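# Lift the yellow foam block from under a desk onto it

## Task

Find the yellow foam block lying on the floor beneath one of the desks and set it on that same desk's top surface, resting directly on the desk and not on any other object there. The block must stay there by itself once the robot lets go, and the robot must neither topple nor finish leaning.

## Robot and tools

Robot: a Hello Robot Stretch 3 with one arm. It has a two-wheel drive base, a lift that moves the arm up and down a mast, and a telescoping arm that reaches out to the robot's right side. The base cannot move sideways, so moving the gripper forward or back means driving the base. The base is 0.33 m long and 0.34 m wide. Turns pivot about the point between the drive wheels, 0.05 m behind the front edge. With the arm pulled in and the wrist folded, the wrist pokes up to 0.06 m beyond the right side and a turn sweeps a 0.28 m radius; an unfolded, level gripper reaches farther than that.

Frames: the base frame sits on the floor between the drive wheels, x forward, y left, z up. hand_pose is reported in it, located where the closed fingertips meet; with all wrist joints at zero its x axis is up, y points back along the arm toward the mast, and z toward the robot's rear. The odometry frame is the base frame where the scene began. Fingertips are round pads 0.04 m wide and sit slightly nearer the wrist when wide open.

execute_actions: arguments are actions (a list holding exactly one action, or empty to just get state and images) and cameras (list from head_camera, nav_camera, wrist_camera, all; omitted, null or ["all"] gives all, [] gives none). An action may hold base, joints, or both, plus optional contact_limits; all its motions begin together.
- base: exactly one command, an offset from where the base last reported itself. translate_m: metres, -1 to 1, positive forward. rotate_rad: radians, -3.2 to 3.2, positive is left (counter-clockwise seen from above).
- joints: a single object keyed by joint name, each value an absolute target (not an offset): lift_m 0 to 1.1 m (arm height); arm_m 0 to 0.52 m (extension); wrist_yaw_rad -1.345 to 4.42 (0 along the arm, positive toward the front, 3.0 folded over the base); wrist_pitch_rad -1.57 to 0.451 (0 level, negative tips fingers down); wrist_roll_rad -2.911 to 2.911 (0 fingers side by side, level); gripper_m -0.089 to 0.179 (bigger is wider; the real fingertip gap is about 0.007 m less when nearly shut and 0.025 m less when fully open, and zero below 0.007); head_pan_rad -3.953 to 1.73 (0 forward, positive left, -1.57 faces along the arm); head_tilt_rad -1.53 to 0.419 (0 level, negative down). Done tolerances: lift and arm ±0.004, yaw and roll ±0.02, pitch ±0.05, gripper ±0.004, head ±0.02. A joint left out may still be driving toward an earlier target without any status showing it.
- contact_limits: {"arm_m": effort percent, 1 to 100}; the arm halts (contact_stop) when its effort hits that level, and the value also caps its holding force until the next action. Too low stops at once; values above the maximum are trimmed.
Unknown keys or out-of-range numbers get the whole call refused with no motion. No action runs over 15 s. If a result reports a stop, later execute_actions, wait and finished_scene calls in that same reply are skipped.

wait: seconds, 0 to 10; commands nothing new and returns state and images.
zoom_image: camera plus region [x0, y0, x1, y1] in pixels of that camera's latest full image, top-left origin, at most 504 by 504.
finished_scene: scene, the number of the scene being closed; irreversible; its result says whether the goal was met and gives the next task. The goal must hold at that moment.

Result lines: joint_positions; base_status and joint_status (done, off_target = resting away from target and maybe still pushing, contact_stop, time_out, torque_fault; after the last three the old target is dropped). on_its_own covers uncommanded parts; its held at value is the held target, not the actual position. motor_effort is percent of maximum, positive toward larger joint values, peak in brackets; readings carry a fixed bias plus noise, and an effort outside its rest range suggests pushing or carrying. Positive wheel effort drives forward. lidar_m: 12 rough distances in 30-degree sectors starting straight ahead, counter-clockwise (4th left, 7th behind, 10th right), in a plane 0.17 m high, range 0.15 to 12 m, "-" for none; it sees desk legs, not tops, misses glass and thin legs, and the robot's own parts may block sectors 5, 6, 9, 10. wrist_depth_mm and head_depth_mm: 7x7 grids of median depth in mm (45-1000 and 280-4000), head grid sideways. base_odometry counts wheel turns (slip included); heading -3.142 to 3.142, left positive; turned_by_wheels and turned_by_imu give turning since last result; base_tilt in degrees, forward/right positive, with a fixed offset up to about 4. The pictures line lists image order. Both head and nav cameras move with the head joints; wrist_camera rides on the gripper.

Speed: the base is fast (0.30 m/s, 1.9 rad/s) only when stowed: lift_m under 0.30, arm_m under 0.03, wrist_yaw_rad over 2.54; otherwise 0.10 m/s and 0.63 rad/s.

Gripping: command gripper_m below the object's width (lower squeezes harder); release by going at least 0.02 above where the pads first touched. Readings do not confirm a grasp. Over-squeezing lets a stall guard weaken the grip; send a different value to squeeze again.

Stops: lift and arm halt and go slack on firm contact until recommanded; a slack lift can sag under load, and closing fingers on a surface can raise it. Base, wrist and head never auto-stop and keep pushing. Sustained strain makes a wrist servo go limp for 10 s (torque_fault).

Self-collision: fold or unfold the wrist (yaw to 3.0) only with lift_m 0.32 to 0.95, pitch -0.4, roll near 0; once folded the lift may drop to 0.25. With yaw below -0.4 keep pitch at -0.5 or lower.

Avoid tipping: pushing on something rigid with the gripper above about 0.45 m can topple the robot before the contact stop, more so with raised limits or a repeated push. Do not drive while the gripper holds or presses something fixed. If the base snags furniture (worst in reverse), back out in small steps; if tilted, free the gripper and, if still leaning, lower lift_m to about 0.2. Loose objects may be nudged occasionally. Avoid drops, slams, hard impacts and heavy shoves.

Each tool is called after "Emit:" as name([rows], argument=value, ...), one row to a line, values as JSON.

## Session

Emit:
execute_actions(actions=[])

Scene clock: 0.00 s.
base_odometry: x=+0.000 y=+0.000 heading=+0.000 (m, m, rad; odometry frame)
turned_by_wheels: +0.000 (rad since the last result)
turned_by_imu: +0.000 (rad since the last result)
base_tilt: forward=-1.4 right=-1.4 (deg)
lidar_m: 0.81 0.82 0.99 1.88 1.89 1.02 0.91 0.92 1.11 1.57 1.44 0.90
head_depth_mm: 833 839 848 856 863 870 881 / 810 817 824 834 842 848 857 / 792 800 806 812 820 827 835 / 774 782 788 790 796 808 813 / 753 762 766 772 782 787 793 / 738 743 750 756 762 768 773 / 720 726 731 737 742 749 756
base_status: not commanded
joint_positions: lift_m=+0.580 arm_m=-0.003 wrist_yaw_rad=+3.053 wrist_pitch_rad=-0.555 wrist_roll_rad=+0.019 gripper_m=+0.037 head_pan_rad=+0.004 head_tilt_rad=+0.015
joint_status: not commanded
motor_effort: left_wheel=-1 right_wheel=+0 lift_m=+21 arm_m=+0 wrist_yaw_rad=-1 wrist_pitch_rad=+6 wrist_roll_rad=+1 gripper_m=+0 head_pan_rad=+0 head_tilt_rad=+3 (%)
hand_pose: x=-0.0032 y=+0.0621 z=+0.5634 quat_wxyz=(+0.225, +0.694, +0.162, +0.665) (m; base frame)
wrist_depth_mm: - - - - - - 841 / - - - - - - 855 / - - - - - - 870 / - - - - - - 895 / 880 886 - 896 921 940 875 / 782 788 - 791 824 808 809 / 690 697 688 702 699 711 719
pictures: head_camera (sideways: a quarter turn clockwise sets it upright), nav_camera (sideways: a quarter turn counterclockwise sets it upright), wrist_camera
Images, in order (width x height): head_camera 896x504, nav_camera 672x504, wrist_camera 644x364.

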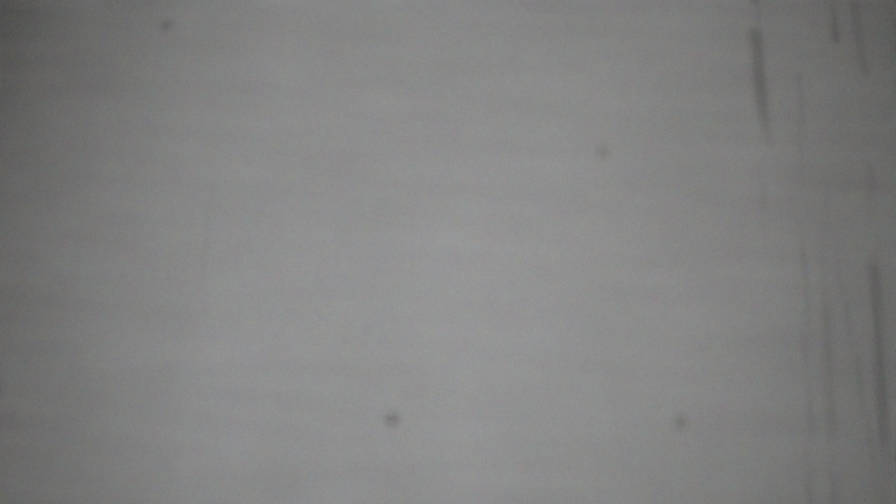

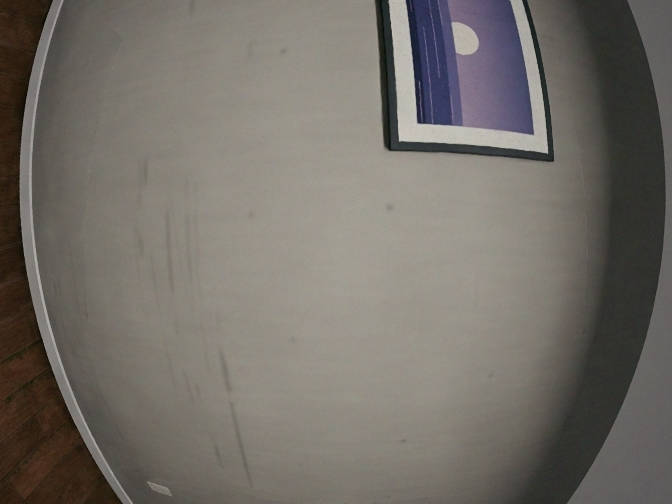

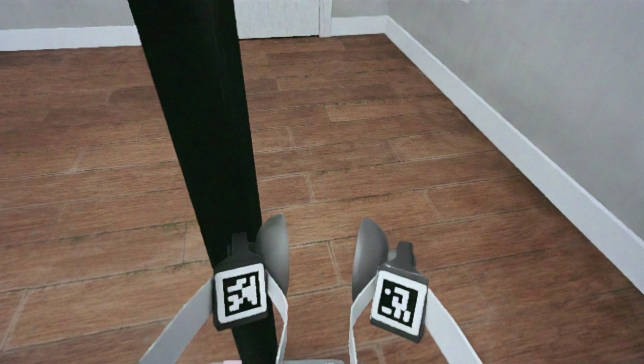

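Emit:
execute_actions([
  {"joints":{"head_pan_rad":-1.8,"head_tilt_rad":-0.5,"lift_m":0.28,"wrist_pitch_rad":-0.4}},
], cameras=["nav_camera"])

Emit:
execute_actions([
  {"joints":{"head_pan_rad":-3.7}},
], cameras=["nav_camera"])

Scene clock: 4.17 s.
base_odometry: x=+0.000 y=+0.000 heading=+0.000 (m, m, rad; odometry frame)
turned_by_wheels: +0.000 (rad since the last result)
turned_by_imu: +0.000 (rad since the last result)
base_tilt: forward=-1.4 right=-1.5 (deg)
lidar_m: 0.81 0.82 0.99 1.89 1.89 1.01 0.91 0.92 1.11 1.57 1.44 0.90
head_depth_mm: 1187 1239 1307 1363 1424 1462 1327 / 1365 1432 1514 1594 1689 1582 1316 / 1616 1715 1813 1926 1907 1576 1304 / 1747 1911 2100 2295 1947 1571 1297 / 1674 1841 2032 2241 1933 1547 1283 / 1597 1724 1895 2085 1904 1531 1280 / 1546 1635 1747 1989 1848 1520 1268
base_status: not commanded
joint_positions: lift_m=+0.280 arm_m=-0.003 wrist_yaw_rad=+3.053 wrist_pitch_rad=-0.422 wrist_roll_rad=+0.019 gripper_m=+0.037 head_pan_rad=-1.793 head_tilt_rad=-0.493
joint_status: all done
motor_effort: left_wheel=+0(0) right_wheel=+0(0) lift_m=+12(18) arm_m=+0(1) wrist_yaw_rad=-1(1) wrist_pitch_rad=+10(11) wrist_roll_rad=+1(1) gripper_m=+0(0) head_pan_rad=-2(32) head_tilt_rad=-3(30) (%)
hand_pose: x=-0.0015 y=+0.0809 z=+0.2923 quat_wxyz=(+0.180, +0.703, +0.116, +0.678) (m; base frame)
wrist_depth_mm: - - - - - - 831 / - - - - - - 841 / 897 911 962 958 960 986 846 / 706 712 738 736 745 763 780 / 582 588 - 606 624 623 627 / 498 514 - 525 536 526 526 / - - - - 438 459 460
pictures: nav_camera (sideways: a quarter turn counterclockwise sets it upright)
Images, in order (width x height): nav_camera 672x504.

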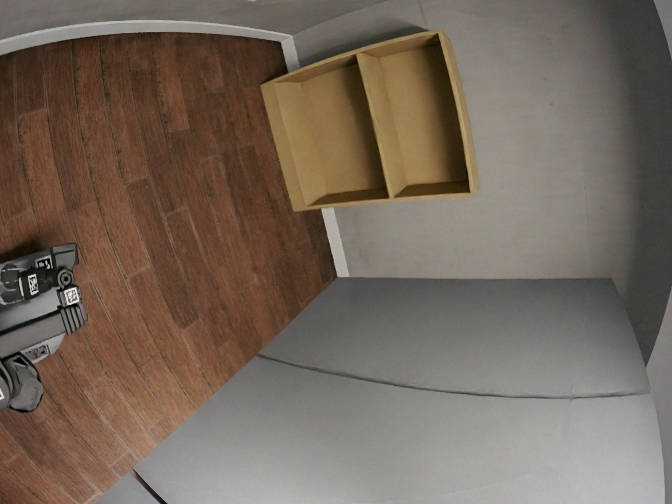

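Scene clock: 5.63 s.
base_odometry: x=+0.000 y=+0.000 heading=+0.000 (m, m, rad; odometry frame)
turned_by_wheels: +0.000 (rad since the last result)
turned_by_imu: +0.000 (rad since the last result)
base_tilt: forward=-1.3 right=-1.5 (deg)
lidar_m: 0.81 0.82 0.99 1.88 1.89 1.02 0.91 0.92 1.11 1.57 1.44 0.90
head_depth_mm: 1867 1971 2127 2278 2069 - - / 2038 2150 2347 2438 1975 1589 1347 / 2196 2391 2582 2613 1956 1573 1309 / 1065 1177 1322 1523 1763 1565 1298 / 979 1075 1184 1329 1502 1550 1291 / 907 985 1081 1195 1341 1461 1281 / 841 910 991 1089 1205 1347 1276
base_status: not commanded
joint_positions: lift_m=+0.280 arm_m=-0.003 wrist_yaw_rad=+3.053 wrist_pitch_rad=-0.422 wrist_roll_rad=+0.019 gripper_m=+0.037 head_pan_rad=-3.693 head_tilt_rad=-0.494
joint_status: all done
motor_effort: left_wheel=-1(1) right_wheel=+0(0) lift_m=+12(12) arm_m=-1(0) wrist_yaw_rad=-1(0) wrist_pitch_rad=+10(10) wrist_roll_rad=+1(1) gripper_m=+0(0) head_pan_rad=-2(30) head_tilt_rad=-2(3) (%)
hand_pose: x=-0.0015 y=+0.0809 z=+0.2923 quat_wxyz=(+0.180, +0.703, +0.116, +0.678) (m; base frame)
wrist_depth_mm: - - - - - - 837 / - - - - - - 845 / 885 901 955 942 958 974 844 / 700 715 730 735 745 759 758 / 581 588 - 610 627 622 634 / 502 511 - 524 536 525 530 / - - - - 441 456 461
pictures: nav_camera (sideways: a quarter turn counterclockwise sets it upright)
Images, in order (width x height): nav_camera 672x504.

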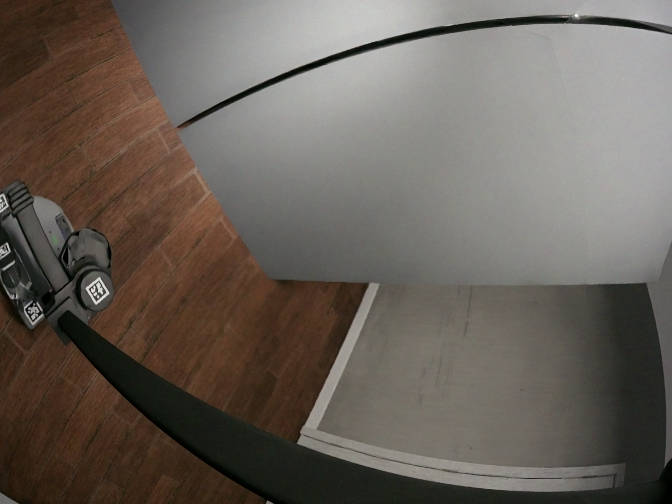

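Emit:
execute_actions([
  {"base":{"rotate_rad":2.05},"joints":{"head_pan_rad":0}},
], cameras=[])

Emit:
execute_actions([
  {"base":{"translate_m":1}},
], cameras=[])

Emit:
execute_actions([
  {"base":{"translate_m":0.48}},
], cameras=[])

Emit:
execute_actions([
  {"base":{"rotate_rad":1.29}},
], cameras=["nav_camera"])

Scene clock: 8.90 s.
base_odometry: x=+0.000 y=+0.000 heading=+2.050 (m, m, rad; odometry frame)
turned_by_wheels: +2.050 (rad since the last result)
turned_by_imu: +2.030 (rad since the last result)
base_tilt: forward=-1.4 right=-1.5 (deg)
lidar_m: 1.89 1.05 0.91 0.91 1.07 1.57 1.60 0.94 0.82 0.81 0.95 1.66
head_depth_mm: 1557 1684 1852 2033 1995 1593 1322 / 1579 1738 1910 2110 1980 1577 1310 / 1623 1778 1959 2164 1958 1562 1301 / 1676 1844 2025 2240 1939 1557 1301 / 1723 1896 2098 2297 1921 1537 1285 / 1762 1950 2167 2342 1896 1533 1280 / 1820 2001 2237 2384 1874 1511 1268
base_status: done
joint_positions: lift_m=+0.280 arm_m=-0.003 wrist_yaw_rad=+3.053 wrist_pitch_rad=-0.422 wrist_roll_rad=+0.019 gripper_m=+0.037 head_pan_rad=-0.007 head_tilt_rad=-0.494
joint_status: all done
motor_effort: left_wheel=-1(6) right_wheel=+1(8) lift_m=+12(13) arm_m=+0(0) wrist_yaw_rad=+0(1) wrist_pitch_rad=+10(10) wrist_roll_rad=+1(0) gripper_m=+0(0) head_pan_rad=+3(31) head_tilt_rad=-3(3) (%)
hand_pose: x=-0.0015 y=+0.0808 z=+0.2923 quat_wxyz=(+0.180, +0.703, +0.116, +0.678) (m; base frame)
wrist_depth_mm: - - 957 935 851 824 785 / - - - - 948 880 833 / 874 915 962 935 978 922 891 / 701 723 731 741 752 764 767 / 588 589 - 611 624 621 634 / 493 513 - 525 534 526 530 / - - - - 437 459 461
pictures: none
No camera images: the call's "cameras" was empty. Leave "cameras" out to get every camera's image.

Scene clock: 13.93 s.
base_odometry: x=-0.461 y=+0.887 heading=+2.050 (m, m, rad; odometry frame)
turned_by_wheels: +0.000 (rad since the last result)
turned_by_imu: +0.004 (rad since the last result)
base_tilt: forward=-1.3 right=-1.4 (deg)
lidar_m: 0.93 1.11 0.65 0.65 0.76 1.33 2.13 1.24 1.08 1.08 1.07 0.93
head_depth_mm: 740 805 880 970 1084 1229 1321 / 753 825 903 1000 1119 1271 1315 / 781 848 927 1027 1164 1329 1302 / 813 888 978 1088 1221 1393 1297 / 831 913 1009 1129 1275 1440 1286 / 851 939 1039 1166 1329 1474 1270 / 874 964 1071 1212 1381 1501 1270
base_status: done
joint_positions: lift_m=+0.280 arm_m=-0.003 wrist_yaw_rad=+3.053 wrist_pitch_rad=-0.421 wrist_roll_rad=+0.019 gripper_m=+0.037 head_pan_rad=-0.007 head_tilt_rad=-0.495
joint_status: not commanded
motor_effort: left_wheel=-1(6) right_wheel=+1(5) lift_m=+12(13) arm_m=-1(0) wrist_yaw_rad=-1(2) wrist_pitch_rad=+10(10) wrist_roll_rad=+1(1) gripper_m=+0(0) head_pan_rad=+3(3) head_tilt_rad=-2(3) (%)
hand_pose: x=-0.0015 y=+0.0809 z=+0.2924 quat_wxyz=(+0.180, +0.703, +0.116, +0.678) (m; base frame)
wrist_depth_mm: 802 772 691 658 - - - / 877 845 749 719 - - - / 879 888 806 789 922 - - / 703 720 736 739 756 752 777 / 576 592 - 609 634 622 636 / 495 515 - 526 534 527 538 / - - - - 439 452 463
pictures: none
No camera images: the call's "cameras" was empty. Leave "cameras" out to get every camera's image.

Scene clock: 17.20 s.
base_odometry: x=-0.682 y=+1.313 heading=+2.050 (m, m, rad; odometry frame)
turned_by_wheels: +0.000 (rad since the last result)
turned_by_imu: +0.002 (rad since the last result)
base_tilt: forward=-1.3 right=-1.4 (deg)
lidar_m: 0.47 0.58 1.02 0.91 0.82 1.07 2.37 1.39 1.21 0.93 0.55 0.46
head_depth_mm: 347 373 410 456 518 586 673 / 379 407 437 472 520 599 702 / 388 423 465 517 574 641 730 / 397 434 479 533 601 689 809 / 408 447 494 551 623 720 853 / 418 458 508 569 650 754 903 / 429 472 525 592 676 789 954
base_status: done
joint_positions: lift_m=+0.280 arm_m=-0.003 wrist_yaw_rad=+3.053 wrist_pitch_rad=-0.421 wrist_roll_rad=+0.019 gripper_m=+0.037 head_pan_rad=-0.007 head_tilt_rad=-0.495
joint_status: not commanded
motor_effort: left_wheel=-1(4) right_wheel=+1(6) lift_m=+13(13) arm_m=-2(0) wrist_yaw_rad=-1(1) wrist_pitch_rad=+10(10) wrist_roll_rad=+1(1) gripper_m=+0(1) head_pan_rad=+3(3) head_tilt_rad=-2(2) (%)
hand_pose: x=-0.0015 y=+0.0809 z=+0.2924 quat_wxyz=(+0.180, +0.703, +0.116, +0.678) (m; base frame)
wrist_depth_mm: 656 621 - - - - 964 / 717 677 - - - - 943 / 802 768 962 959 975 975 863 / 703 714 730 727 747 767 732 / 591 588 - 608 623 631 629 / 497 515 - 525 535 524 535 / - - - - 439 452 460
pictures: none
No camera images: the call's "cameras" was empty. Leave "cameras" out to get every camera's image.

Scene clock: 19.13 s.
base_odometry: x=-0.682 y=+1.313 heading=-2.943 (m, m, rad; odometry frame)
turned_by_wheels: +1.290 (rad since the last result)
turned_by_imu: +1.277 (rad since the last result)
base_tilt: forward=-1.4 right=-1.5 (deg)
lidar_m: 1.78 0.69 0.72 1.87 1.76 1.26 1.21 0.69 0.50 0.47 0.51 0.69
head_depth_mm: 1305 1301 1291 1273 1245 1229 1208 / 1853 1815 1775 1764 1728 1530 1311 / 3026 3075 2979 2495 1935 1567 1309 / 3123 3414 3639 2568 1941 1546 1294 / 3115 3416 3627 2524 1921 1543 1292 / 3112 3325 3463 2509 1901 1529 1273 / 3061 3378 3509 2482 1884 1515 1265
base_status: done
joint_positions: lift_m=+0.280 arm_m=-0.003 wrist_yaw_rad=+3.053 wrist_pitch_rad=-0.421 wrist_roll_rad=+0.019 gripper_m=+0.037 head_pan_rad=-0.007 head_tilt_rad=-0.495
joint_status: not commanded
motor_effort: left_wheel=-1(6) right_wheel=+1(6) lift_m=+12(13) arm_m=+0(1) wrist_yaw_rad=+0(0) wrist_pitch_rad=+10(10) wrist_roll_rad=+1(1) gripper_m=+0(0) head_pan_rad=+3(3) head_tilt_rad=-3(2) (%)
hand_pose: x=-0.0015 y=+0.0809 z=+0.2924 quat_wxyz=(+0.180, +0.703, +0.116, +0.678) (m; base frame)
wrist_depth_mm: - - - - - 884 630 / - - - - - 896 629 / 871 901 959 950 975 882 632 / 706 713 730 744 747 764 683 / 579 596 - 613 625 616 633 / 499 517 - 533 542 526 534 / - - - - 434 457 460
pictures: nav_camera (sideways: a quarter turn counterclockwise sets it upright)
Images, in order (width x height): nav_camera 672x504.

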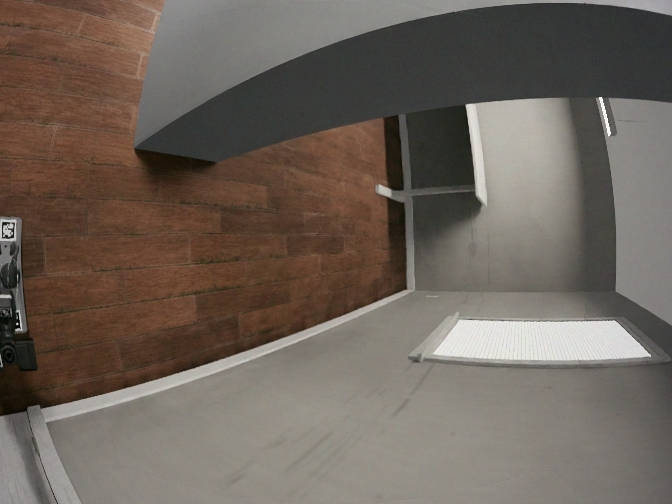

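Emit:
execute_actions([
  {"base":{"translate_m":1}},
], cameras=[])

Emit:
execute_actions([
  {"base":{"translate_m":0.6},"joints":{"head_pan_rad":1.0}},
], cameras=["nav_camera","head_camera"])

Scene clock: 24.67 s.
base_odometry: x=-1.663 y=+1.117 heading=-2.944 (m, m, rad; odometry frame)
turned_by_wheels: +0.000 (rad since the last result)
turned_by_imu: +0.004 (rad since the last result)
base_tilt: forward=-1.3 right=-1.4 (deg)
lidar_m: 1.74 2.13 3.19 0.48 0.50 0.67 1.87 0.69 0.50 0.48 0.49 0.67
head_depth_mm: 1291 1267 1231 1227 1211 1190 1174 / 1823 1795 1758 1725 1686 1512 1311 / 2218 2426 2622 2485 1959 1570 1300 / 2221 2432 2688 2572 1943 1554 1299 / 2186 2405 2677 2528 1926 1540 1284 / 2189 2398 2670 2522 1904 1528 1275 / 2191 2237 2564 2374 1889 1511 1274
base_status: done
joint_positions: lift_m=+0.280 arm_m=-0.003 wrist_yaw_rad=+3.053 wrist_pitch_rad=-0.421 wrist_roll_rad=+0.019 gripper_m=+0.037 head_pan_rad=-0.007 head_tilt_rad=-0.495
joint_status: not commanded
motor_effort: left_wheel=-2(4) right_wheel=+1(5) lift_m=+13(13) arm_m=-1(1) wrist_yaw_rad=-1(1) wrist_pitch_rad=+10(10) wrist_roll_rad=+0(1) gripper_m=+0(0) head_pan_rad=+3(3) head_tilt_rad=-2(2) (%)
hand_pose: x=-0.0015 y=+0.0809 z=+0.2925 quat_wxyz=(+0.180, +0.703, +0.116, +0.678) (m; base frame)
wrist_depth_mm: 469 472 483 - - - - / 504 514 522 - - - - / 552 561 569 915 972 989 - / 617 612 635 709 756 756 775 / 583 593 - 601 621 622 632 / 500 516 - 533 539 523 536 / - - - - 438 459 464
pictures: none
No camera images: the call's "cameras" was empty. Leave "cameras" out to get every camera's image.

Scene clock: 28.30 s.
base_odometry: x=-2.251 y=+0.999 heading=-2.944 (m, m, rad; odometry frame)
turned_by_wheels: +0.000 (rad since the last result)
turned_by_imu: +0.002 (rad since the last result)
base_tilt: forward=-1.3 right=-1.4 (deg)
lidar_m: 1.73 1.57 2.34 2.84 1.52 0.78 1.87 0.67 0.49 0.47 0.48 0.66
head_depth_mm: 2106 2109 2349 2440 1991 1586 1317 / 2343 2051 2670 2609 1975 1582 1306 / 2628 2274 2886 2608 1943 1573 1304 / 2992 3141 3382 2556 1940 1557 1294 / 3274 3588 3706 2529 1914 1542 1285 / 3124 3390 3570 2488 1908 1530 1272 / 2942 3142 3344 2469 1882 1516 1269
base_status: done
joint_positions: lift_m=+0.280 arm_m=-0.003 wrist_yaw_rad=+3.053 wrist_pitch_rad=-0.421 wrist_roll_rad=+0.019 gripper_m=+0.037 head_pan_rad=+0.993 head_tilt_rad=-0.495
joint_status: all done
motor_effort: left_wheel=-1(5) right_wheel=+1(6) lift_m=+13(13) arm_m=-1(1) wrist_yaw_rad=-1(0) wrist_pitch_rad=+10(10) wrist_roll_rad=+0(1) gripper_m=+0(0) head_pan_rad=+3(30) head_tilt_rad=-2(3) (%)
hand_pose: x=-0.0015 y=+0.0809 z=+0.2925 quat_wxyz=(+0.180, +0.703, +0.116, +0.678) (m; base frame)
wrist_depth_mm: - - - - - - - / 992 - - - - - - / 803 898 964 944 953 981 - / 696 725 731 739 751 759 767 / 582 591 - 604 635 619 635 / 496 517 - 528 537 522 523 / - - - - 439 455 458
pictures: head_camera (sideways: a quarter turn clockwise sets it upright), nav_camera (sideways: a quarter turn counterclockwise sets it upright)
Images, in order (width x height): head_camera 896x504, nav_camera 672x504.

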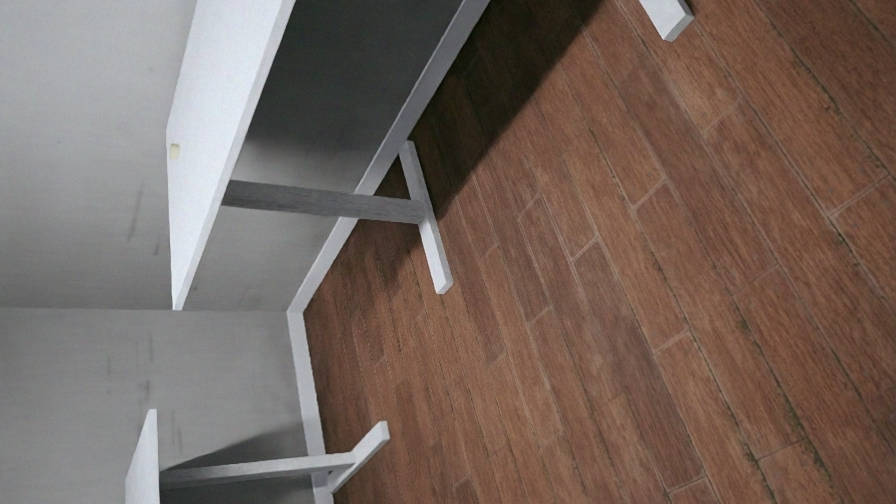

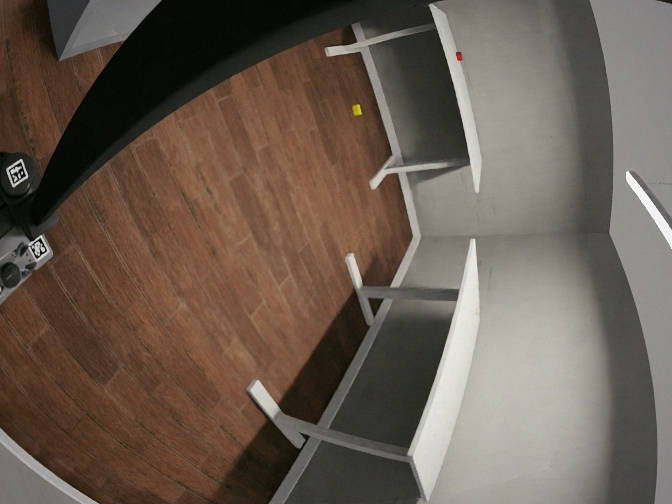

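Block roughly directly left, ~2.7 m.

Emit:
execute_actions([
  {"base":{"rotate_rad":1.57},"joints":{"head_pan_rad":0}},
], cameras=[])

Emit:
execute_actions([
  {"base":{"translate_m":1}},
], cameras=[])

Emit:
execute_actions([
  {"base":{"translate_m":1}},
], cameras=[])

Emit:
execute_actions([
  {"base":{"rotate_rad":1.6},"joints":{"head_pan_rad":-1.57,"head_tilt_rad":-0.9}},
], cameras=["nav_camera","head_camera"])

Scene clock: 31.90 s.
base_odometry: x=-2.251 y=+0.999 heading=-1.374 (m, m, rad; odometry frame)
turned_by_wheels: +1.570 (rad since the last result)
turned_by_imu: +1.553 (rad since the last result)
base_tilt: forward=-1.4 right=-1.4 (deg)
lidar_m: 2.83 1.49 0.78 2.03 0.69 0.49 0.47 0.48 0.64 1.61 1.57 2.33
head_depth_mm: 2919 3149 3553 2699 1987 1587 1319 / 2914 3190 3453 2628 1977 1579 1309 / 2873 3187 3452 2637 1944 1566 1308 / 2903 3193 3363 2562 1937 1557 1297 / 2868 3159 3395 2497 1919 1544 1283 / 2869 3107 3312 2489 1892 1531 1278 / 2791 2855 2463 2420 1888 1514 1268
base_status: done
joint_positions: lift_m=+0.280 arm_m=-0.003 wrist_yaw_rad=+3.053 wrist_pitch_rad=-0.421 wrist_roll_rad=+0.019 gripper_m=+0.037 head_pan_rad=+0.007 head_tilt_rad=-0.495
joint_status: all done
motor_effort: left_wheel=-1(6) right_wheel=+1(8) lift_m=+12(12) arm_m=-1(1) wrist_yaw_rad=+0(0) wrist_pitch_rad=+10(10) wrist_roll_rad=+0(1) gripper_m=+0(0) head_pan_rad=-2(31) head_tilt_rad=-2(3) (%)
hand_pose: x=-0.0015 y=+0.0809 z=+0.2925 quat_wxyz=(+0.180, +0.703, +0.116, +0.678) (m; base frame)
wrist_depth_mm: 679 917 - - - 826 - / 679 911 - - - 826 - / 674 854 971 960 964 835 827 / 646 711 737 736 752 770 793 / 580 592 - 605 626 620 636 / 497 516 - 527 532 524 531 / - - - - 438 454 459
pictures: none
No camera images: the call's "cameras" was empty. Leave "cameras" out to get every camera's image.

Scene clock: 36.93 s.
base_odometry: x=-2.055 y=+0.018 heading=-1.374 (m, m, rad; odometry frame)
turned_by_wheels: +0.000 (rad since the last result)
turned_by_imu: +0.004 (rad since the last result)
base_tilt: forward=-1.4 right=-1.4 (deg)
lidar_m: 1.86 1.46 0.75 1.09 0.79 1.52 1.46 1.49 1.51 1.50 1.67 2.04
head_depth_mm: 1998 2104 2414 2375 2000 1591 1321 / 2000 2050 2448 2596 1981 1582 1308 / 1994 1966 2408 2561 1961 1571 1306 / 1958 1894 2395 2563 1944 1561 1291 / 1983 2066 2403 2534 1920 1545 1287 / 1965 1999 2347 2403 1905 1531 1279 / 1961 2060 2333 2450 1884 1511 1270
base_status: done
joint_positions: lift_m=+0.280 arm_m=-0.003 wrist_yaw_rad=+3.053 wrist_pitch_rad=-0.421 wrist_roll_rad=+0.019 gripper_m=+0.037 head_pan_rad=+0.007 head_tilt_rad=-0.495
joint_status: not commanded
motor_effort: left_wheel=-2(5) right_wheel=+1(5) lift_m=+13(13) arm_m=-1(1) wrist_yaw_rad=-1(0) wrist_pitch_rad=+10(10) wrist_roll_rad=+0(1) gripper_m=+0(1) head_pan_rad=-2(2) head_tilt_rad=-2(2) (%)
hand_pose: x=-0.0015 y=+0.0809 z=+0.2925 quat_wxyz=(+0.180, +0.703, +0.116, +0.678) (m; base frame)
wrist_depth_mm: 681 899 - - - 686 - / 723 874 - - - 751 - / 803 754 796 789 803 826 835 / 708 717 731 733 761 773 766 / 587 591 - 606 632 626 628 / 495 519 - 531 539 529 531 / - - - - 435 455 461
pictures: none
No camera images: the call's "cameras" was empty. Leave "cameras" out to get every camera's image.

Scene clock: 41.97 s.
base_odometry: x=-1.859 y=-0.963 heading=-1.374 (m, m, rad; odometry frame)
turned_by_wheels: +0.000 (rad since the last result)
turned_by_imu: +0.004 (rad since the last result)
base_tilt: forward=-1.4 right=-1.4 (deg)
lidar_m: 1.30 0.91 0.75 1.12 0.85 1.55 2.44 2.52 1.98 1.45 1.90 1.21
head_depth_mm: 1113 1218 1054 703 1726 1598 1321 / 1110 1214 1037 695 1709 1577 1313 / 1103 1205 1014 685 1704 1575 1305 / 1100 1204 995 677 1694 1558 1295 / 1091 1202 976 667 1680 1534 1283 / 1091 1200 957 658 1666 1534 1280 / 1088 1190 943 651 1662 1445 1270
base_status: done
joint_positions: lift_m=+0.280 arm_m=-0.003 wrist_yaw_rad=+3.053 wrist_pitch_rad=-0.421 wrist_roll_rad=+0.019 gripper_m=+0.037 head_pan_rad=+0.007 head_tilt_rad=-0.495
joint_status: not commanded
motor_effort: left_wheel=-2(5) right_wheel=+1(4) lift_m=+13(13) arm_m=+0(1) wrist_yaw_rad=-1(0) wrist_pitch_rad=+10(10) wrist_roll_rad=+1(1) gripper_m=-1(0) head_pan_rad=-2(2) head_tilt_rad=-3(3) (%)
hand_pose: x=-0.0015 y=+0.0809 z=+0.2925 quat_wxyz=(+0.180, +0.703, +0.116, +0.678) (m; base frame)
wrist_depth_mm: 718 979 - - - 701 - / 720 938 - - 940 994 - / 755 774 811 807 831 840 879 / 700 712 728 735 749 751 769 / 582 591 - 613 629 629 610 / 499 519 - 531 535 524 534 / - - - - 443 455 463
pictures: none
No camera images: the call's "cameras" was empty. Leave "cameras" out to get every camera's image.

Scene clock: 44.40 s.
base_odometry: x=-1.859 y=-0.963 heading=+0.226 (m, m, rad; odometry frame)
turned_by_wheels: +1.600 (rad since the last result)
turned_by_imu: +1.583 (rad since the last result)
base_tilt: forward=-1.3 right=-1.4 (deg)
lidar_m: 1.12 0.85 1.56 2.44 2.53 1.97 1.45 1.90 1.21 1.31 0.91 0.74
head_depth_mm: 753 594 1733 1649 1440 1278 1148 / 739 587 1731 1641 1428 1269 1137 / 730 580 1724 1633 1407 1258 1168 / 718 573 1725 1613 1415 1252 - / 707 567 1727 1598 1395 1243 1110 / 698 577 1703 1590 1386 1234 1111 / 689 569 1574 1473 1358 1227 1101
base_status: done
joint_positions: lift_m=+0.280 arm_m=-0.003 wrist_yaw_rad=+3.053 wrist_pitch_rad=-0.421 wrist_roll_rad=+0.019 gripper_m=+0.037 head_pan_rad=-1.563 head_tilt_rad=-0.889
joint_status: all done
motor_effort: left_wheel=-1(6) right_wheel=+1(8) lift_m=+13(13) arm_m=-1(1) wrist_yaw_rad=+0(1) wrist_pitch_rad=+9(10) wrist_roll_rad=+1(1) gripper_m=+0(0) head_pan_rad=-2(31) head_tilt_rad=-5(29) (%)
hand_pose: x=-0.0015 y=+0.0809 z=+0.2925 quat_wxyz=(+0.180, +0.703, +0.116, +0.678) (m; base frame)
wrist_depth_mm: - - - - - - - / - - - - - - - / 892 901 945 935 965 979 840 / 703 709 733 743 753 762 751 / 586 591 - 610 633 626 627 / 498 516 - 533 542 527 534 / - - - - 435 458 462
pictures: head_camera (sideways: a quarter turn clockwise sets it upright), nav_camera (sideways: a quarter turn counterclockwise sets it upright)
Images, in order (width x height): head_camera 896x504, nav_camera 672x504.

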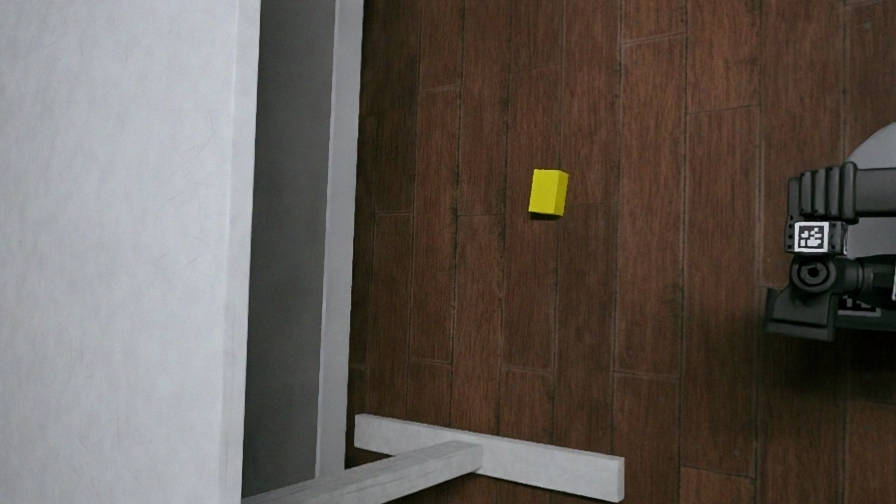

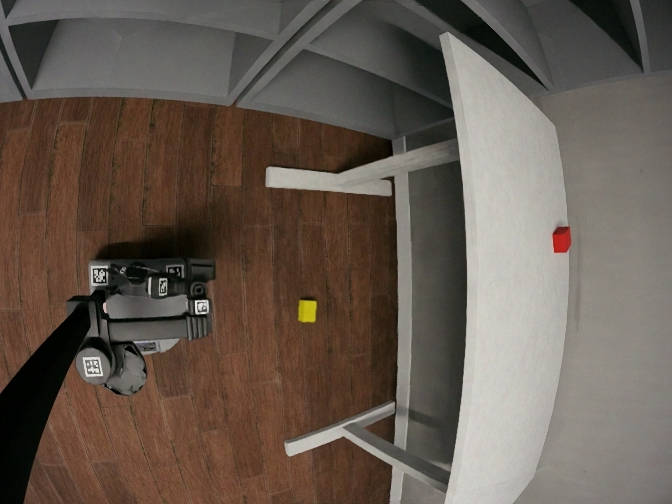

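Emit:
execute_actions([
  {"base":{"translate_m":-0.1},"joints":{"lift_m":0.33,"arm_m":0.15}},
], cameras=[])

Emit:
execute_actions([
  {"joints":{"wrist_yaw_rad":0,"gripper_m":0.175}},
], cameras=[])

Emit:
execute_actions([
  {"joints":{"lift_m":0.07,"wrist_pitch_rad":-0.55}},
])

Scene clock: 47.93 s.
base_odometry: x=-1.957 y=-0.985 heading=+0.226 (m, m, rad; odometry frame)
turned_by_wheels: +0.000 (rad since the last result)
turned_by_imu: -0.001 (rad since the last result)
base_tilt: forward=-1.4 right=-1.4 (deg)
lidar_m: 1.16 0.92 1.64 2.44 1.91 1.87 1.35 1.85 1.14 1.31 0.95 0.83
head_depth_mm: 751 594 1731 1657 1445 1275 1145 / 739 586 1727 1641 1431 1269 1137 / 729 580 1738 1632 1419 1260 - / 716 574 1737 1614 1408 1229 1147 / 709 583 1725 1598 1400 1227 1138 / 699 576 1726 1584 1390 1238 1109 / 689 570 1695 1549 1380 1229 1109
base_status: done
joint_positions: lift_m=+0.330 arm_m=+0.150 wrist_yaw_rad=+3.053 wrist_pitch_rad=-0.420 wrist_roll_rad=+0.019 gripper_m=+0.037 head_pan_rad=-1.563 head_tilt_rad=-0.889
joint_status: all done
motor_effort: left_wheel=-1(8) right_wheel=+1(4) lift_m=+30(28) arm_m=+2(0) wrist_yaw_rad=-1(0) wrist_pitch_rad=+9(10) wrist_roll_rad=+1(1) gripper_m=+0(0) head_pan_rad=-2(2) head_tilt_rad=-5(6) (%)
hand_pose: x=-0.0015 y=-0.0714 z=+0.3417 quat_wxyz=(+0.179, +0.703, +0.115, +0.678) (m; base frame)
wrist_depth_mm: - - - - - - - / - - - - - - - / 1000 - - - - - 930 / 783 808 813 840 853 864 849 / 653 691 - 725 696 693 709 / 560 - - - 602 585 591 / 497 - - - 492 503 512
pictures: none
No camera images: the call's "cameras" was empty. Leave "cameras" out to get every camera's image.

Scene clock: 50.47 s.
base_odometry: x=-1.957 y=-0.985 heading=+0.226 (m, m, rad; odometry frame)
turned_by_wheels: +0.000 (rad since the last result)
turned_by_imu: +0.000 (rad since the last result)
base_tilt: forward=-1.4 right=-1.5 (deg)
lidar_m: 1.16 0.92 1.64 2.44 1.91 1.87 1.35 1.85 1.14 1.31 0.96 0.84
head_depth_mm: 752 594 1735 1662 1445 1276 1146 / 739 586 1729 1643 1432 1266 1138 / 729 578 1722 1625 1428 1267 - / 718 573 1723 1608 1416 1213 1156 / 706 583 1718 1604 1399 1244 1134 / 697 576 1716 1588 1385 1229 1110 / 689 570 1693 1542 1383 1228 1103
base_status: not commanded
joint_positions: lift_m=+0.330 arm_m=+0.150 wrist_yaw_rad=+0.003 wrist_pitch_rad=-0.420 wrist_roll_rad=+0.019 gripper_m=+0.175 head_pan_rad=-1.563 head_tilt_rad=-0.889
joint_status: all done
motor_effort: left_wheel=-1(1) right_wheel=+0(0) lift_m=+29(29) arm_m=+1(2) wrist_yaw_rad=-4(2) wrist_pitch_rad=+9(9) wrist_roll_rad=+1(0) gripper_m=+0(85) head_pan_rad=-2(2) head_tilt_rad=-4(6) (%)
hand_pose: x=-0.0208 y=-0.5188 z=+0.3417 quat_wxyz=(+0.685, +0.147, -0.698, -0.148) (m; base frame)
wrist_depth_mm: 863 862 847 850 838 848 835 / 929 941 935 930 925 902 922 / 928 980 975 971 977 986 963 / 620 765 818 837 842 862 861 / 617 667 667 684 692 703 711 / - 564 569 579 577 584 614 / 463 492 493 488 492 508 -
pictures: none
No camera images: the call's "cameras" was empty. Leave "cameras" out to get every camera's image.

Scene clock: 53.67 s.
base_odometry: x=-1.957 y=-0.985 heading=+0.226 (m, m, rad; odometry frame)
turned_by_wheels: +0.000 (rad since the last result)
turned_by_imu: +0.000 (rad since the last result)
base_tilt: forward=-1.4 right=-1.4 (deg)
lidar_m: 1.16 0.93 1.63 2.44 1.90 1.87 1.35 1.85 1.14 1.31 0.96 0.84
head_depth_mm: 753 595 1744 1657 1446 1274 1149 / 740 586 1733 1638 1435 1272 1141 / 728 580 1726 1621 1419 1261 1161 / 717 573 1725 1611 1400 1294 1158 / 709 583 1724 1600 1403 1237 1136 / 697 578 1725 1589 1388 1233 1110 / 688 570 1701 1552 1377 1232 1106
base_status: not commanded
joint_positions: lift_m=+0.070 arm_m=+0.150 wrist_yaw_rad=+0.003 wrist_pitch_rad=-0.561 wrist_roll_rad=+0.019 gripper_m=+0.175 head_pan_rad=-1.563 head_tilt_rad=-0.889
joint_status: all done
motor_effort: left_wheel=-1(1) right_wheel=+0(1) lift_m=+12(25) arm_m=+2(2) wrist_yaw_rad=-3(3) wrist_pitch_rad=+5(8) wrist_roll_rad=+1(0) gripper_m=+0(0) head_pan_rad=-2(2) head_tilt_rad=-5(5) (%)
hand_pose: x=-0.0210 y=-0.4989 z=+0.0525 quat_wxyz=(+0.674, +0.195, -0.685, -0.197) (m; base frame)
wrist_depth_mm: 512 522 536 548 562 583 596 / 395 398 410 415 325 434 446 / 319 325 329 333 319 346 352 / 272 273 277 281 286 288 293 / 238 240 237 241 244 248 250 / - 208 209 211 214 215 221 / 177 185 187 188 190 191 -
pictures: head_camera (sideways: a quarter turn clockwise sets it upright), nav_camera (sideways: a quarter turn counterclockwise sets it upright), wrist_camera
Images, in order (width x height): head_camera 896x504, nav_camera 672x504, wrist_camera 644x364.

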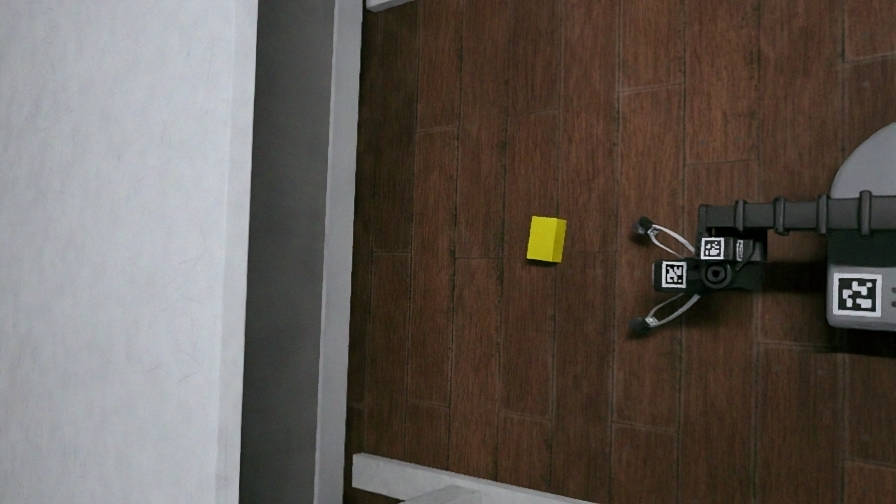

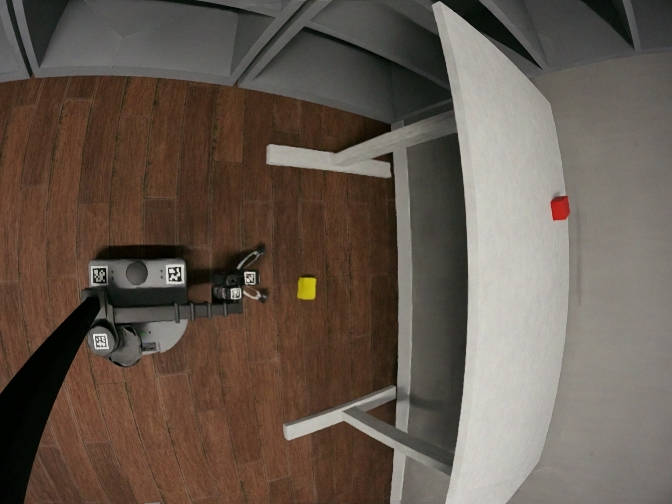

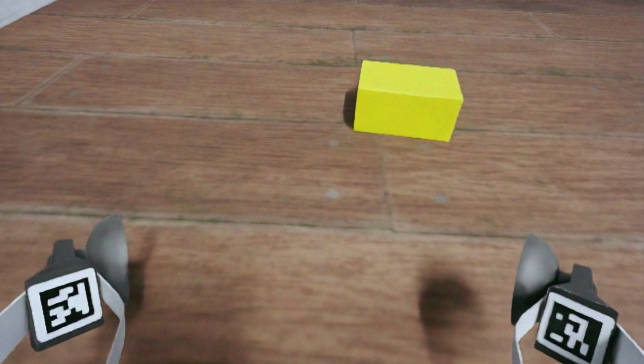

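Emit:
execute_actions([
  {"base":{"translate_m":-0.075},"joints":{"lift_m":0.05}},
], cameras=[])

Emit:
execute_actions([
  {"joints":{"arm_m":0.36}},
], cameras=["wrist_camera","head_camera"])

Scene clock: 55.87 s.
base_odometry: x=-2.030 y=-1.002 heading=+0.226 (m, m, rad; odometry frame)
turned_by_wheels: +0.000 (rad since the last result)
turned_by_imu: +0.000 (rad since the last result)
base_tilt: forward=-1.3 right=-1.4 (deg)
lidar_m: 1.16 0.99 1.67 2.44 1.86 1.80 1.28 1.78 1.09 1.31 0.99 0.91
head_depth_mm: 753 595 1742 1651 1445 1278 1144 / 739 586 1729 1641 1435 1268 1140 / 729 580 1736 1621 1419 1261 1159 / 717 588 1735 1616 1404 1296 1158 / 708 584 1739 1601 1396 1241 1137 / 698 576 1713 1585 1389 1236 1108 / 690 571 1714 1578 1374 1229 1106
base_status: done
joint_positions: lift_m=+0.050 arm_m=+0.150 wrist_yaw_rad=+0.003 wrist_pitch_rad=-0.561 wrist_roll_rad=+0.019 gripper_m=+0.175 head_pan_rad=-1.563 head_tilt_rad=-0.889
joint_status: all done
motor_effort: left_wheel=-1(4) right_wheel=+1(3) lift_m=+12(14) arm_m=+1(1) wrist_yaw_rad=-2(2) wrist_pitch_rad=+5(5) wrist_roll_rad=+0(1) gripper_m=+0(0) head_pan_rad=-2(2) head_tilt_rad=-5(6) (%)
hand_pose: x=-0.0210 y=-0.4989 z=+0.0325 quat_wxyz=(+0.674, +0.195, -0.685, -0.197) (m; base frame)
wrist_depth_mm: 453 464 478 494 507 515 531 / 353 357 369 301 378 387 393 / 287 289 295 300 305 309 314 / 241 244 247 250 255 258 262 / 212 214 214 216 218 221 224 / - 185 187 188 190 192 198 / - 165 166 168 170 171 -
pictures: none
No camera images: the call's "cameras" was empty. Leave "cameras" out to get every camera's image.

Scene clock: 58.67 s.
base_odometry: x=-2.030 y=-1.002 heading=+0.226 (m, m, rad; odometry frame)
turned_by_wheels: +0.000 (rad since the last result)
turned_by_imu: +0.000 (rad since the last result)
base_tilt: forward=-1.3 right=-1.4 (deg)
lidar_m: 1.16 0.99 1.67 2.44 1.86 1.80 1.28 1.78 1.09 1.31 0.99 0.91
head_depth_mm: 751 594 1733 1648 1442 1277 1143 / 739 585 1735 1638 1434 1269 1141 / 728 580 1729 1623 1419 1262 1156 / 720 588 1737 1609 1470 1252 1154 / 706 583 1726 1592 1398 1248 1139 / 697 577 1710 1582 1387 1237 1112 / 687 571 1716 1573 1383 1224 1103
base_status: not commanded
joint_positions: lift_m=+0.050 arm_m=+0.360 wrist_yaw_rad=+0.002 wrist_pitch_rad=-0.561 wrist_roll_rad=+0.019 gripper_m=+0.175 head_pan_rad=-1.563 head_tilt_rad=-0.889
joint_status: all done
motor_effort: left_wheel=-2(1) right_wheel=+1(1) lift_m=+12(13) arm_m=+2(1) wrist_yaw_rad=-2(2) wrist_pitch_rad=+5(5) wrist_roll_rad=+1(1) gripper_m=+0(0) head_pan_rad=-2(2) head_tilt_rad=-4(5) (%)
hand_pose: x=-0.0212 y=-0.7089 z=+0.0325 quat_wxyz=(+0.673, +0.195, -0.685, -0.197) (m; base frame)
wrist_depth_mm: 454 465 478 489 504 514 530 / 351 356 366 370 378 385 393 / 285 288 293 298 303 308 311 / 240 243 246 249 253 256 259 / 210 213 159 157 205 221 223 / - 185 140 137 145 191 197 / - 164 159 151 161 170 -
pictures: head_camera (sideways: a quarter turn clockwise sets it upright), wrist_camera
Images, in order (width x height): head_camera 896x504, wrist_camera 644x364.

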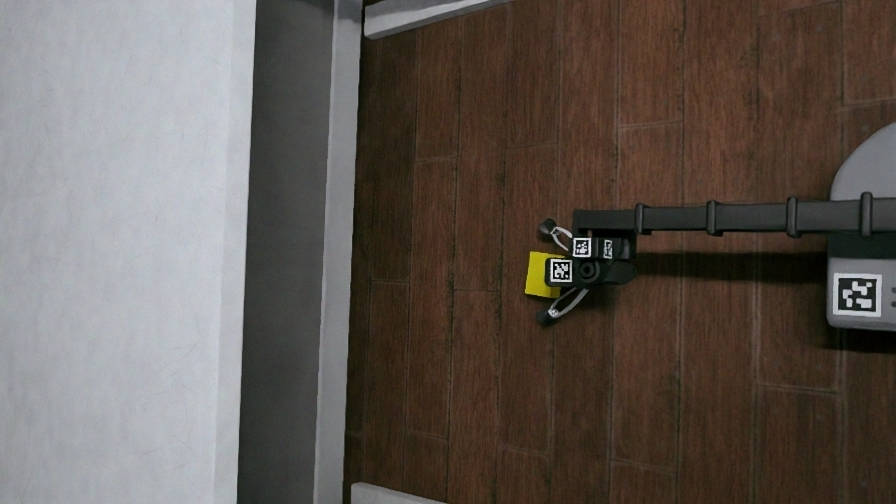

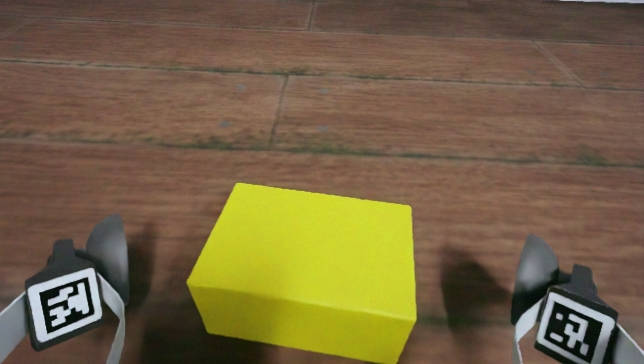

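Emit:
execute_actions([
  {"joints":{"gripper_m":0.04}},
], cameras=[])

Emit:
execute_actions([
  {"joints":{"arm_m":0,"lift_m":1.09,"head_tilt_rad":-0.6}},
], cameras=["wrist_camera"])

Emit:
execute_actions([
  {"joints":{"arm_m":0.3}},
])

Scene clock: 61.17 s.
base_odometry: x=-2.030 y=-1.002 heading=+0.226 (m, m, rad; odometry frame)
turned_by_wheels: +0.000 (rad since the last result)
turned_by_imu: +0.000 (rad since the last result)
base_tilt: forward=-1.4 right=-1.4 (deg)
lidar_m: 1.16 0.98 1.68 2.44 1.85 1.79 1.28 1.77 1.09 1.31 0.99 0.90
head_depth_mm: 752 594 1734 1650 1451 1278 1146 / 740 586 1733 1632 1429 1270 1137 / 729 578 1735 1619 1426 1260 1158 / 716 588 1735 1619 1448 1250 1156 / 708 583 1739 1599 1399 1249 1138 / 696 576 1710 1587 1397 1238 1111 / 690 570 1705 1572 1384 1229 1103
base_status: not commanded
joint_positions: lift_m=+0.050 arm_m=+0.360 wrist_yaw_rad=+0.002 wrist_pitch_rad=-0.563 wrist_roll_rad=+0.019 gripper_m=+0.041 head_pan_rad=-1.563 head_tilt_rad=-0.889
joint_status: all done
motor_effort: left_wheel=-1(1) right_wheel=+0(1) lift_m=+12(13) arm_m=+2(2) wrist_yaw_rad=-1(2) wrist_pitch_rad=+6(6) wrist_roll_rad=+1(1) gripper_m=-22(92) head_pan_rad=-2(2) head_tilt_rad=-6(5) (%)
hand_pose: x=-0.0212 y=-0.7086 z=+0.0321 quat_wxyz=(+0.673, +0.195, -0.685, -0.198) (m; base frame)
wrist_depth_mm: 448 464 470 485 492 511 520 / 347 355 362 370 377 381 390 / 285 287 292 296 302 306 311 / 239 242 245 248 252 255 257 / 207 209 156 156 161 219 221 / 182 188 138 136 136 192 194 / 167 161 159 149 147 169 173
pictures: none
No camera images: the call's "cameras" was empty. Leave "cameras" out to get every camera's image.

Scene clock: 71.47 s.
base_odometry: x=-2.030 y=-1.002 heading=+0.226 (m, m, rad; odometry frame)
turned_by_wheels: +0.000 (rad since the last result)
turned_by_imu: -0.001 (rad since the last result)
base_tilt: forward=-1.4 right=-1.4 (deg)
lidar_m: 1.16 0.99 1.68 2.44 1.85 1.79 1.28 1.77 1.09 1.31 0.99 0.90
head_depth_mm: - - - - - 1437 1248 / - - - - - 1380 1238 / - - - - - 1372 1229 / 1114 - 690 - - 1428 1223 / 1114 1124 747 1138 1696 1426 1214 / 1113 1102 735 620 1695 1419 1208 / 1108 1012 724 615 1684 1407 1201
base_status: not commanded
joint_positions: lift_m=+1.090 arm_m=+0.000 wrist_yaw_rad=+0.002 wrist_pitch_rad=-0.564 wrist_roll_rad=+0.019 gripper_m=+0.047 head_pan_rad=-1.563 head_tilt_rad=-0.606
joint_status: all done
on_its_own: gripper_m is held at +0.046, not at your +0.040, by its stall guard, which is not easing now
motor_effort: left_wheel=-1(1) right_wheel=+0(0) lift_m=+30(35) arm_m=-3(1) wrist_yaw_rad=-3(2) wrist_pitch_rad=+7(7) wrist_roll_rad=+1(1) gripper_m=-19(22) head_pan_rad=-2(2) head_tilt_rad=+2(21) (%)
hand_pose: x=-0.0212 y=-0.3489 z=+1.0709 quat_wxyz=(+0.673, +0.196, -0.685, -0.198) (m; base frame)
wrist_depth_mm: 691 719 733 749 772 784 812 / 534 553 555 569 585 595 604 / 438 444 451 456 467 468 482 / 381 381 379 381 388 390 395 / - - 156 155 160 - - / - - 138 136 137 - - / - - - 149 147 - -
pictures: wrist_camera
Images, in order (width x height): wrist_camera 644x364.

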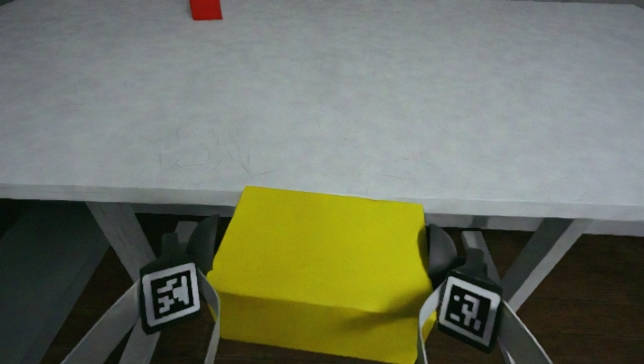

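Scene clock: 74.90 s.
base_odometry: x=-2.030 y=-1.002 heading=+0.226 (m, m, rad; odometry frame)
turned_by_wheels: +0.000 (rad since the last result)
turned_by_imu: +0.000 (rad since the last result)
base_tilt: forward=-1.4 right=-1.4 (deg)
lidar_m: 1.17 0.99 1.67 2.44 1.86 1.79 1.28 1.77 1.09 1.31 0.99 0.91
head_depth_mm: 1129 1196 793 658 1764 1462 1249 / - 1125 782 651 1763 1458 1238 / - 1101 763 643 1741 1442 1229 / 1084 - 690 632 1731 1436 1223 / 1116 1188 748 627 1700 1422 1220 / 1116 1100 735 618 1692 1412 1204 / 1108 1004 725 613 1681 1400 1197
base_status: not commanded
joint_positions: lift_m=+1.090 arm_m=+0.300 wrist_yaw_rad=+0.002 wrist_pitch_rad=-0.564 wrist_roll_rad=+0.019 gripper_m=+0.047 head_pan_rad=-1.563 head_tilt_rad=-0.606
joint_status: all done
on_its_own: gripper_m is held at +0.046, not at your +0.040, by its stall guard, which is not easing now
motor_effort: left_wheel=-1(1) right_wheel=+0(0) lift_m=+30(30) arm_m=+2(2) wrist_yaw_rad=-2(3) wrist_pitch_rad=+6(7) wrist_roll_rad=+1(1) gripper_m=-20(20) head_pan_rad=-2(2) head_tilt_rad=+3(4) (%)
hand_pose: x=-0.0212 y=-0.6484 z=+1.0709 quat_wxyz=(+0.673, +0.196, -0.685, -0.198) (m; base frame)
wrist_depth_mm: 682 703 725 718 710 722 716 / 531 517 551 561 575 585 603 / 436 442 444 453 459 466 476 / 367 372 377 382 387 388 394 / 317 321 157 155 160 338 338 / 280 288 138 136 137 294 296 / 251 248 242 150 147 258 262
pictures: head_camera (sideways: a quarter turn clockwise sets it upright), nav_camera (sideways: a quarter turn counterclockwise sets it upright), wrist_camera
Images, in order (width x height): head_camera 896x504, nav_camera 672x504, wrist_camera 644x364.

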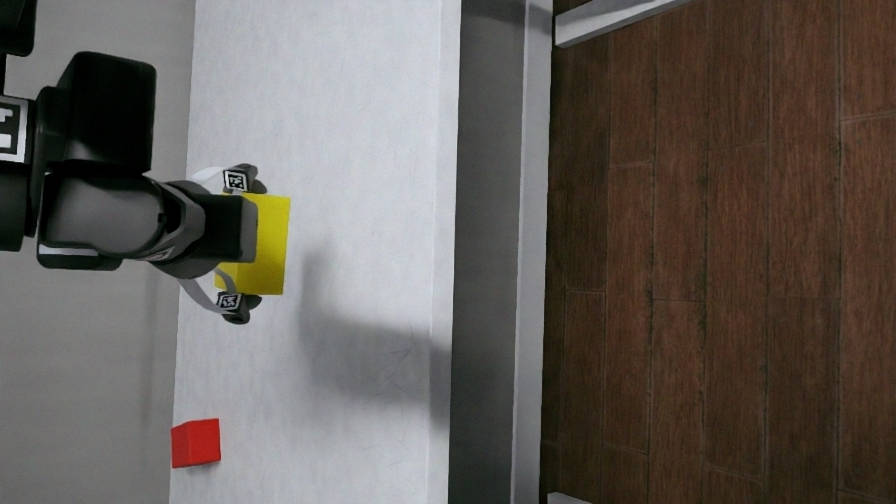

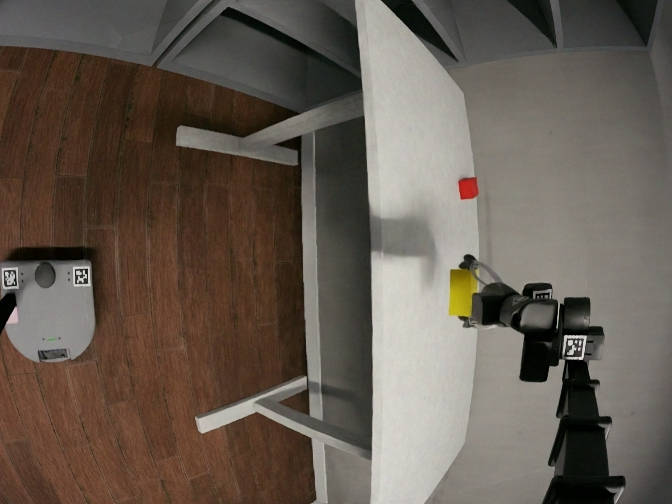

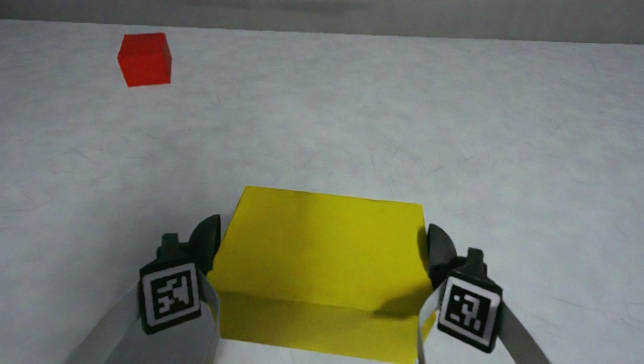

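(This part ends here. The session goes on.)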